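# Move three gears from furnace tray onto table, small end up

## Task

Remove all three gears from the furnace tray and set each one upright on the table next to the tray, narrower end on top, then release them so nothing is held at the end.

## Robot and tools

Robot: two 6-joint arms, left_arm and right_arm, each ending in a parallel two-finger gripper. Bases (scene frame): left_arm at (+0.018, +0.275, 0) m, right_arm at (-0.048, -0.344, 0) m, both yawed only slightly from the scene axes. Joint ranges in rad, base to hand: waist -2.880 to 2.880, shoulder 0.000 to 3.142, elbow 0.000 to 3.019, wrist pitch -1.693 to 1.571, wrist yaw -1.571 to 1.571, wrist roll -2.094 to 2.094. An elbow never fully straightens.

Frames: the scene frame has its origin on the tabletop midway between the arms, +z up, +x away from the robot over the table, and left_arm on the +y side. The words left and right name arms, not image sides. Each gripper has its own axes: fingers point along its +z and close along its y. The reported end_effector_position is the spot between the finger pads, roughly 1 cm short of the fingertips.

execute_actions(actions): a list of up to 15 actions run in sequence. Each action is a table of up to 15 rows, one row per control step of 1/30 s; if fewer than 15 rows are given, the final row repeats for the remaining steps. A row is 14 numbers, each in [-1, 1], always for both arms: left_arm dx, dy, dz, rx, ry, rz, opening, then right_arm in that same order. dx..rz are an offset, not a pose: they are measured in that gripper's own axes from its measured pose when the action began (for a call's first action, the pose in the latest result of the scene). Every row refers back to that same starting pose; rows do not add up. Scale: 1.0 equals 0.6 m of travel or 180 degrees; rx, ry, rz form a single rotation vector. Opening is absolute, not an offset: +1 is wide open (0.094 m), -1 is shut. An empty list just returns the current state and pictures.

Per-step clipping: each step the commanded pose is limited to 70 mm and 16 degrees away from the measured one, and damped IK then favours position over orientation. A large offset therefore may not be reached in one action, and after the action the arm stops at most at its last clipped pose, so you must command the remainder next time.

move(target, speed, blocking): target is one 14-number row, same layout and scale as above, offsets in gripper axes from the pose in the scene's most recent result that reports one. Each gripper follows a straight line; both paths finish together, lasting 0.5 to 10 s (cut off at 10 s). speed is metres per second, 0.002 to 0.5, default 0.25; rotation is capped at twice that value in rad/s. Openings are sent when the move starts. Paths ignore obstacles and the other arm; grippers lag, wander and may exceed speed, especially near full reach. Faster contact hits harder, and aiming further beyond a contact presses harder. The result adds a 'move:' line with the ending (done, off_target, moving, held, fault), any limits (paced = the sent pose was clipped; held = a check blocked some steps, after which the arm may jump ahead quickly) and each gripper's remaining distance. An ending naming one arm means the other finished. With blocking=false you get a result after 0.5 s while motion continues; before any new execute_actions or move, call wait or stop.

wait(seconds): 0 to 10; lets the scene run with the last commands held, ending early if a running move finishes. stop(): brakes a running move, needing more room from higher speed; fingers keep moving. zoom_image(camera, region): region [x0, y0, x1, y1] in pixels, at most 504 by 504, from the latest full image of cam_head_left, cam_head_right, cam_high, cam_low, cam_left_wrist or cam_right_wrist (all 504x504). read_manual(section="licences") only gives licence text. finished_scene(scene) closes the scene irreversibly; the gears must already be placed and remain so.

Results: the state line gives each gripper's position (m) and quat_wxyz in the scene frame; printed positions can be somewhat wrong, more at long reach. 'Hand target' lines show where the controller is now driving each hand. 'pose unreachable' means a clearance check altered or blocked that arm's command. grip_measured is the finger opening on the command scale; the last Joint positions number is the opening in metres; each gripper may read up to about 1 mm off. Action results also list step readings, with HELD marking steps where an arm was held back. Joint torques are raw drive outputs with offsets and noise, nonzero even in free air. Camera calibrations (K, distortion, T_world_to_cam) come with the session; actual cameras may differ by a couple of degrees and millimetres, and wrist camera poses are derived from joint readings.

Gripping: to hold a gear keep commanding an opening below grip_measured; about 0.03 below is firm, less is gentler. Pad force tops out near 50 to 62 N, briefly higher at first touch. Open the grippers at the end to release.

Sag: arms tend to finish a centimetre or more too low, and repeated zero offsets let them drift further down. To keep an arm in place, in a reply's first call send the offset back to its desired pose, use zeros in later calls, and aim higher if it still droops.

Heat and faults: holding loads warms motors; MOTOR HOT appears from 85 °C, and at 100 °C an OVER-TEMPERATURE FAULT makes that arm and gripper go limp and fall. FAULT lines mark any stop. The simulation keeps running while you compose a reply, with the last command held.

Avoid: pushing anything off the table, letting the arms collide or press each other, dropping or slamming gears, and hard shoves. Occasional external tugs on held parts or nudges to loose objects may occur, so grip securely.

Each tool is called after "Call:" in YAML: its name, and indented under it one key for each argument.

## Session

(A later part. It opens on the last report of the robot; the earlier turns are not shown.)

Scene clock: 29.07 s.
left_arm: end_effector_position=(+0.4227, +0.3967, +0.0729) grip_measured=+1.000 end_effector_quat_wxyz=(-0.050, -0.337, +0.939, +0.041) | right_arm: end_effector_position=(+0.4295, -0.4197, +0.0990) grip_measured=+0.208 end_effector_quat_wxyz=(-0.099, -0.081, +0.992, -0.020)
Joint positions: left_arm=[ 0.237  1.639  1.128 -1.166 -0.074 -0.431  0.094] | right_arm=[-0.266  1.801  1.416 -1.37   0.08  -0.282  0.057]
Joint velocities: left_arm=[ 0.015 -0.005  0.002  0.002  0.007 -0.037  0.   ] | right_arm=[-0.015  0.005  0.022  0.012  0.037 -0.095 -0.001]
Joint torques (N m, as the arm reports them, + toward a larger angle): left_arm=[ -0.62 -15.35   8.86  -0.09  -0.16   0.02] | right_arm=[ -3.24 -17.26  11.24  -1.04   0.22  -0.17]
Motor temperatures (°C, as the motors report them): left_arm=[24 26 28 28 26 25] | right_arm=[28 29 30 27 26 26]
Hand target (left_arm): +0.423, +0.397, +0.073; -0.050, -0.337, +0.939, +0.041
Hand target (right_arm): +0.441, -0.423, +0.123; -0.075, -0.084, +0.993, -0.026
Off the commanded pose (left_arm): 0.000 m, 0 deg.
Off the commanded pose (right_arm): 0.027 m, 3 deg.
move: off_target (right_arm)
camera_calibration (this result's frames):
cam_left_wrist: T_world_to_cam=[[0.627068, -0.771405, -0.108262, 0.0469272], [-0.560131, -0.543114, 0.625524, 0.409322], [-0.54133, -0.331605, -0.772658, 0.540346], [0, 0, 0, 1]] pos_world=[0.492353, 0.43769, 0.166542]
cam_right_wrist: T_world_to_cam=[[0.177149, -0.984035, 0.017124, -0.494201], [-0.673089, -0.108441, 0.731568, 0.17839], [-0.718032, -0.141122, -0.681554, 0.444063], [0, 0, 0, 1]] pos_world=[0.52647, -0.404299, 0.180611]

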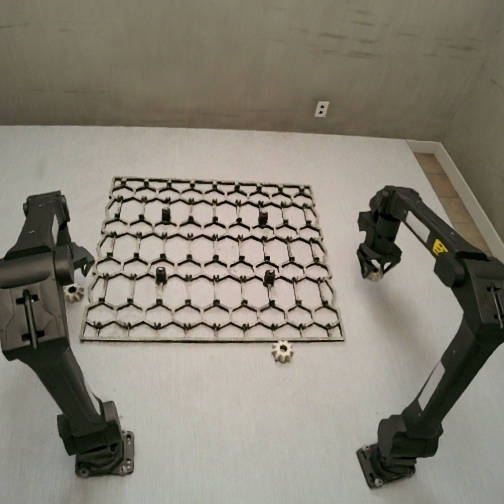

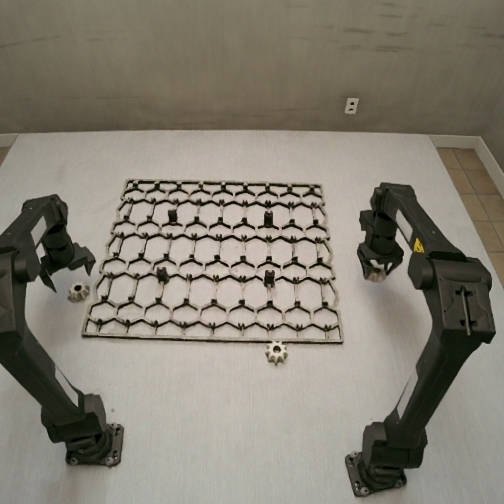

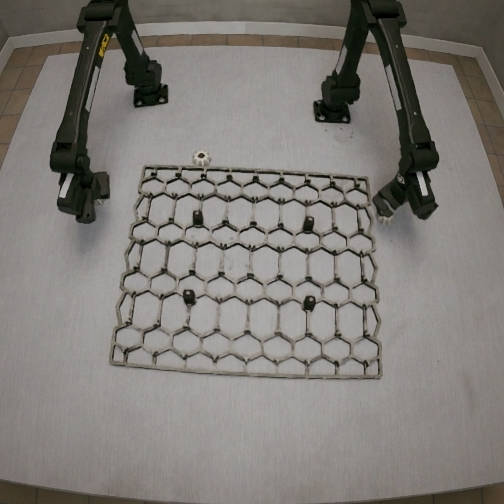

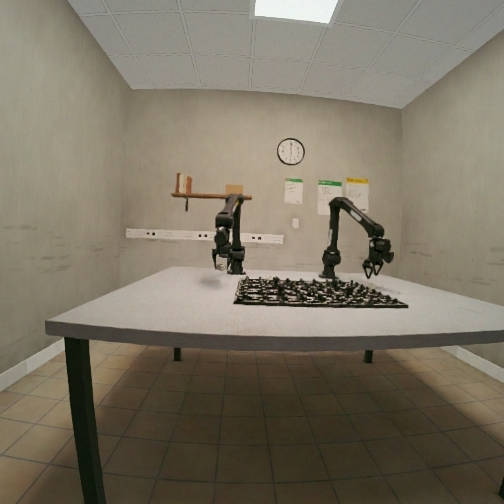

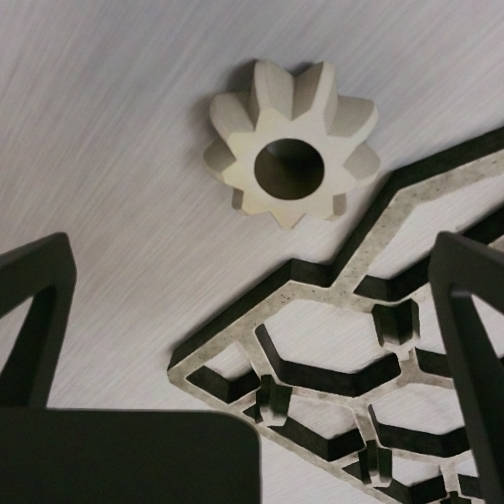

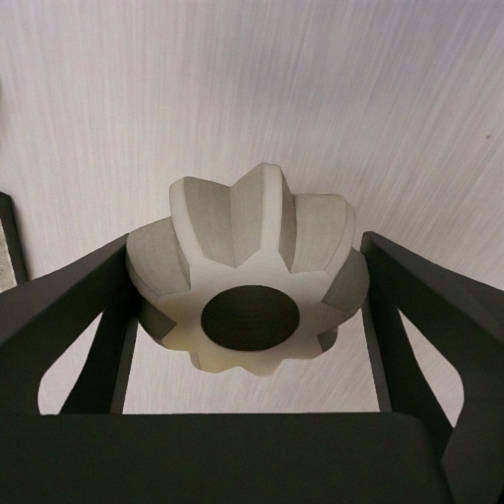

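Call:
move:
  target: [0,0,0,0,0,0,1, 0,0,0.125,0,-0.06,0,-1]
  speed: 0.08

Call:
move:
  target: [0,0,0,0,0,0,1, 0,0,0,0,0,0,1]

Call:
move:
  target: [0,0,0,0,0,0,1, 0,0,-0.1,0,0,0,1]

Scene clock: 30.70 s.
left_arm: end_effector_position=(+0.4227, +0.3967, +0.0729) grip_measured=+1.000 end_effector_quat_wxyz=(-0.050, -0.337, +0.939, +0.041) | right_arm: end_effector_position=(+0.4150, -0.4145, +0.0231) grip_measured=+0.208 end_effector_quat_wxyz=(-0.017, -0.086, +0.996, -0.013)
Joint positions: left_arm=[ 0.237  1.639  1.128 -1.166 -0.074 -0.431  0.094] | right_arm=[-0.277  1.768  1.155 -0.985  0.032 -0.31   0.057]
Joint velocities: left_arm=[ 0.005 -0.005 -0.007  0.002 -0.037  0.022  0.   ] | right_arm=[-0.005 -0.005  0.002  0.017 -0.022 -0.081 -0.   ]
Joint torques (N m, as the arm reports them, + toward a larger angle): left_arm=[ -0.49 -15.15   8.85  -0.01  -0.2    0.03] | right_arm=[ -5.08 -15.61   6.5    0.96  -0.02  -0.24]
Motor temperatures (°C, as the motors report them): left_arm=[24 26 28 28 26 25] | right_arm=[28 29 30 27 26 26]
Hand target (left_arm): +0.423, +0.397, +0.073; -0.050, -0.337, +0.939, +0.041
Hand target (right_arm): +0.415, -0.424, +0.026; -0.005, -0.082, +0.997, -0.014
Off the commanded pose (left_arm): 0.000 m, 0 deg.
Off the commanded pose (right_arm): 0.010 m, 1 deg.
move: done
camera_calibration (this result's frames):
cam_left_wrist: T_world_to_cam=[[0.627068, -0.771405, -0.108262, 0.0469272], [-0.560131, -0.543114, 0.625524, 0.409322], [-0.54133, -0.331605, -0.772658, 0.540346], [0, 0, 0, 1]] pos_world=[0.492353, 0.43769, 0.166542]
cam_right_wrist: T_world_to_cam=[[0.186128, -0.982377, 0.0171012, -0.488318], [-0.780079, -0.137172, 0.61046, 0.259991], [-0.597355, -0.126964, -0.791863, 0.34093], [0, 0, 0, 1]] pos_world=[0.497359, -0.400763, 0.119607]

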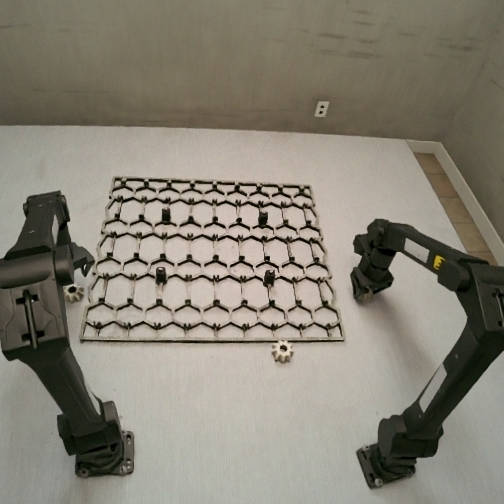

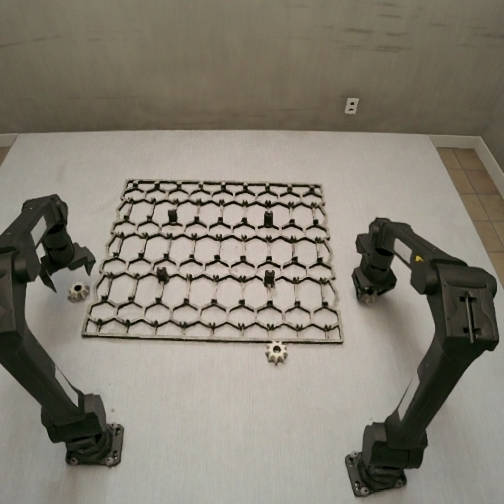

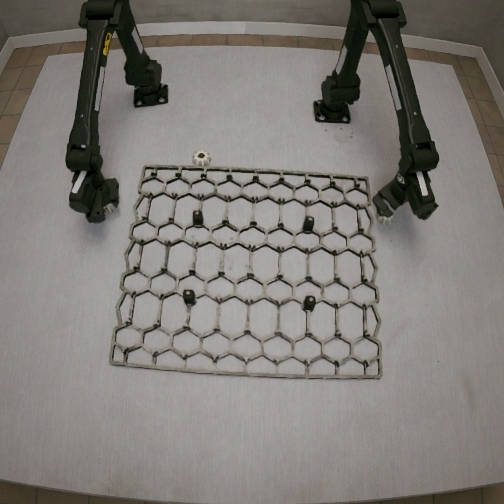

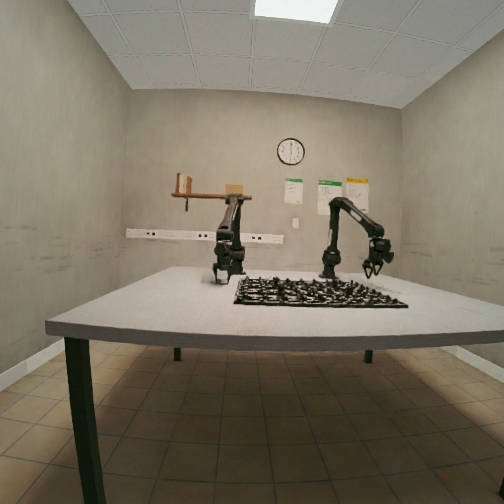

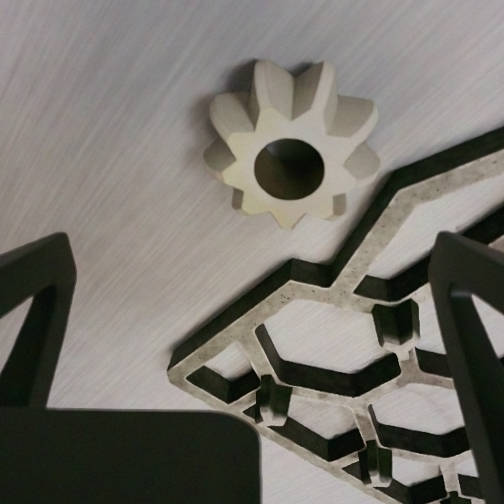

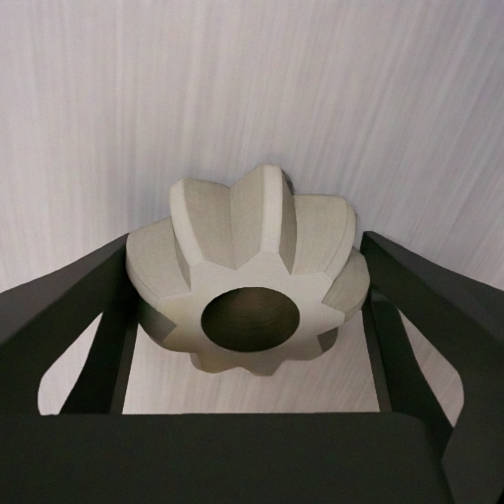

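Scene clock: 31.20 s.
left_arm: end_effector_position=(+0.4227, +0.3967, +0.0729) grip_measured=+1.000 end_effector_quat_wxyz=(-0.050, -0.337, +0.939, +0.041) | right_arm: end_effector_position=(+0.4150, -0.4145, +0.0231) grip_measured=+1.000 end_effector_quat_wxyz=(-0.017, -0.086, +0.996, -0.013)
Joint positions: left_arm=[ 0.237  1.639  1.128 -1.166 -0.074 -0.431  0.094] | right_arm=[-0.277  1.768  1.155 -0.985  0.032 -0.31   0.094]
Joint velocities: left_arm=[-0.005  0.005 -0.007 -0.022  0.022  0.051  0.   ] | right_arm=[ 0.024 -0.015 -0.002 -0.007 -0.007 -0.037  0.   ]
Joint torques (N m, as the arm reports them, + toward a larger angle): left_arm=[ -0.58 -15.14   8.8   -0.02  -0.2    0.06] | right_arm=[ -3.22 -14.53   7.23   0.15   0.02  -0.08]
Motor temperatures (°C, as the motors report them): left_arm=[24 26 28 28 26 25] | right_arm=[28 29 30 27 26 26]
Hand target (left_arm): +0.423, +0.397, +0.073; -0.050, -0.337, +0.939, +0.041
Hand target (right_arm): +0.415, -0.415, +0.023; -0.017, -0.086, +0.996, -0.013
Off the commanded pose (left_arm): 0.000 m, 0 deg.
Off the commanded pose (right_arm): 0.000 m, 0 deg.
move: done
camera_calibration (this result's frames):
cam_left_wrist: T_world_to_cam=[[0.627068, -0.771405, -0.108262, 0.0469272], [-0.560131, -0.543114, 0.625524, 0.409322], [-0.54133, -0.331605, -0.772658, 0.540346], [0, 0, 0, 1]] pos_world=[0.492353, 0.43769, 0.166542]
cam_right_wrist: T_world_to_cam=[[0.186128, -0.982377, 0.0171012, -0.488318], [-0.780079, -0.137172, 0.61046, 0.259991], [-0.597355, -0.126964, -0.791863, 0.34093], [0, 0, 0, 1]] pos_world=[0.497359, -0.400763, 0.119607]

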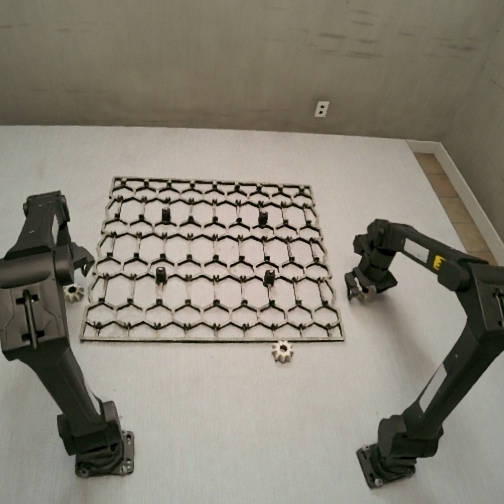

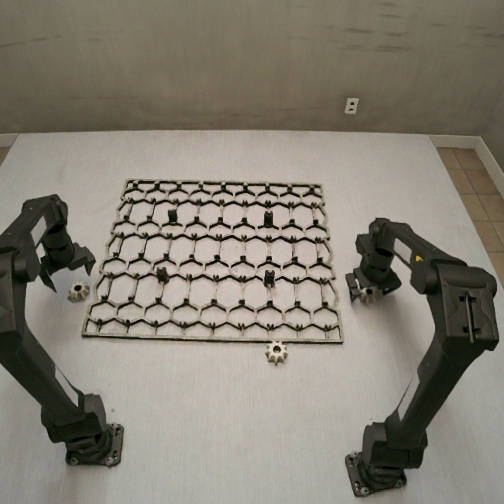

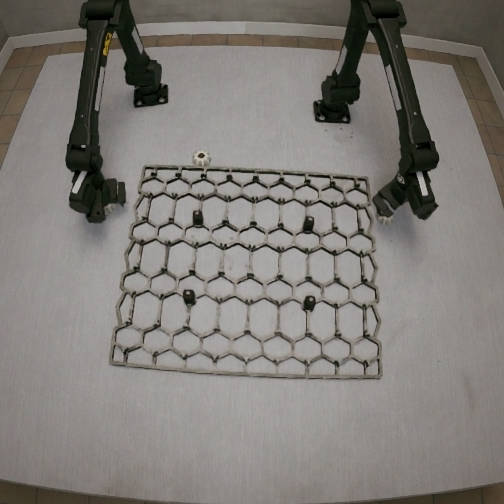

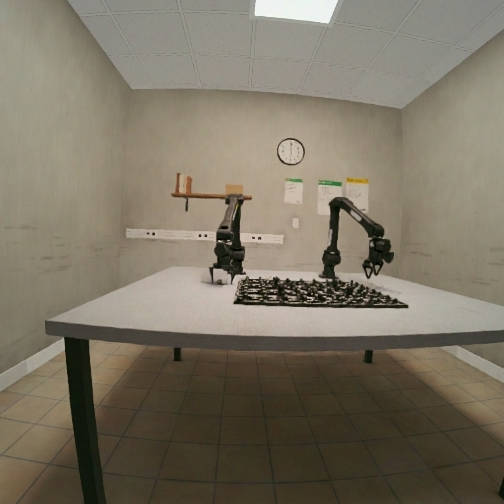

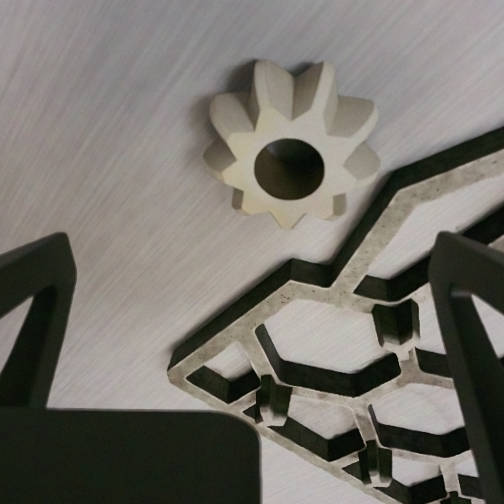

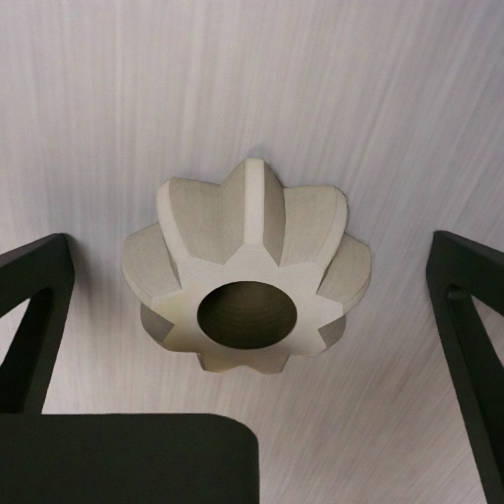

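Scene clock: 32.10 s.
left_arm: end_effector_position=(+0.4227, +0.3967, +0.0729) grip_measured=+1.000 end_effector_quat_wxyz=(-0.050, -0.337, +0.939, +0.041) | right_arm: end_effector_position=(+0.3956, -0.4119, +0.0580) grip_measured=+1.000 end_effector_quat_wxyz=(-0.048, -0.087, +0.995, -0.006)
Joint positions: left_arm=[ 0.237  1.639  1.128 -1.166 -0.074 -0.431  0.094] | right_arm=[-0.277  1.71   1.178 -1.13   0.032 -0.31   0.094]
Joint velocities: left_arm=[-0.005 -0.005 -0.002  0.007 -0.007 -0.022  0.   ] | right_arm=[-0.005 -0.005  0.012 -0.002 -0.066  0.022  0.   ]
Joint torques (N m, as the arm reports them, + toward a larger angle): left_arm=[ -0.43 -14.53   8.8    0.03  -0.17   0.  ] | right_arm=[ -2.92 -15.36  11.81  -0.71   0.04  -0.06]
Motor temperatures (°C, as the motors report them): left_arm=[24 26 28 28 26 25] | right_arm=[28 29 30 27 26 26]
Hand target (left_arm): +0.423, +0.397, +0.073; -0.050, -0.337, +0.939, +0.041
Hand target (right_arm): +0.416, -0.413, +0.084; -0.017, -0.086, +0.996, -0.013
Off the commanded pose (left_arm): 0.000 m, 0 deg.
Off the commanded pose (right_arm): 0.033 m, 4 deg.
move: off_target (right_arm)
camera_calibration (this result's frames):
cam_left_wrist: T_world_to_cam=[[0.627068, -0.771405, -0.108262, 0.0469272], [-0.560131, -0.543114, 0.625524, 0.409322], [-0.54133, -0.331605, -0.772658, 0.540346], [0, 0, 0, 1]] pos_world=[0.492353, 0.43769, 0.166542]
cam_right_wrist: T_world_to_cam=[[0.186568, -0.982438, -0.00299385, -0.481694], [-0.740563, -0.142636, 0.656675, 0.203363], [-0.645569, -0.120297, -0.754168, 0.376907], [0, 0, 0, 1]] pos_world=[0.483791, -0.398887, 0.149265]

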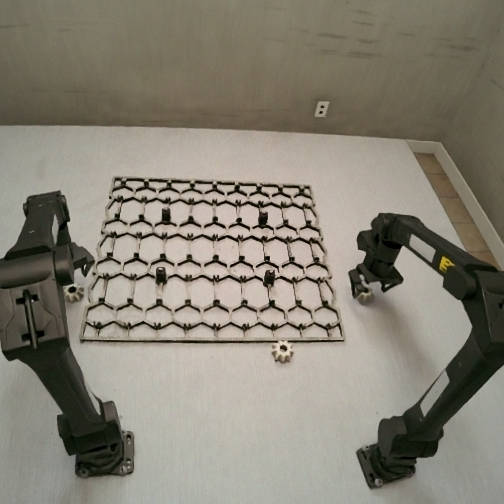

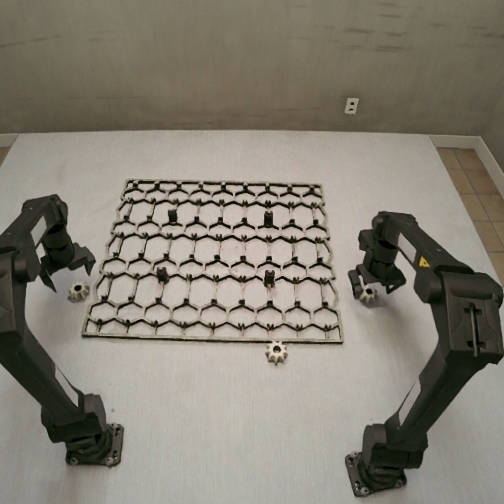

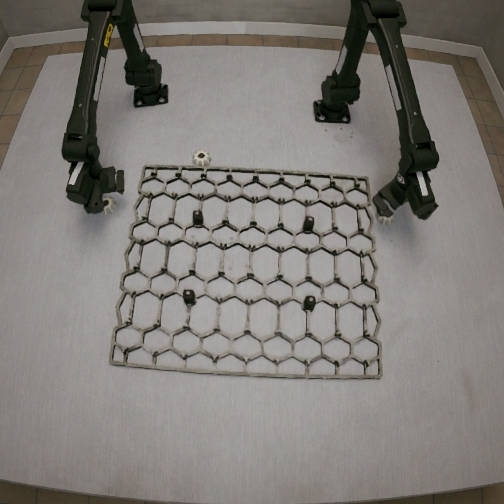

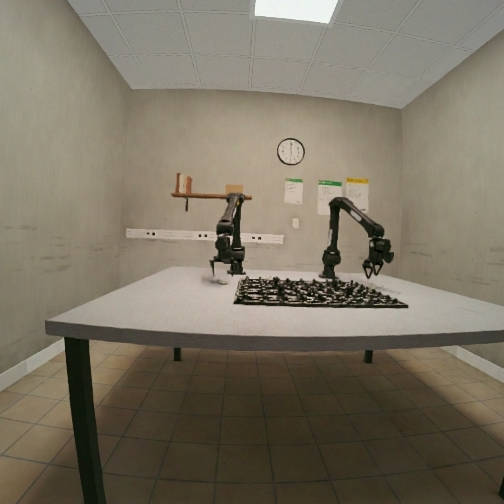

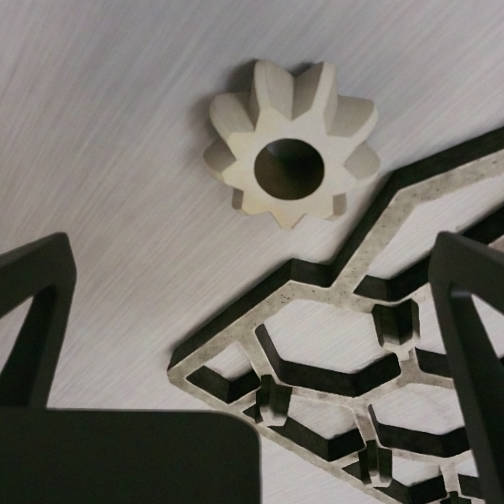

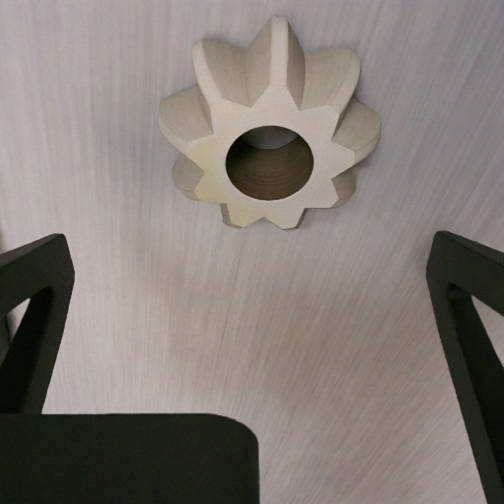

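Call:
finished_scene:
  scene: 1

The scene is finished: the task was done.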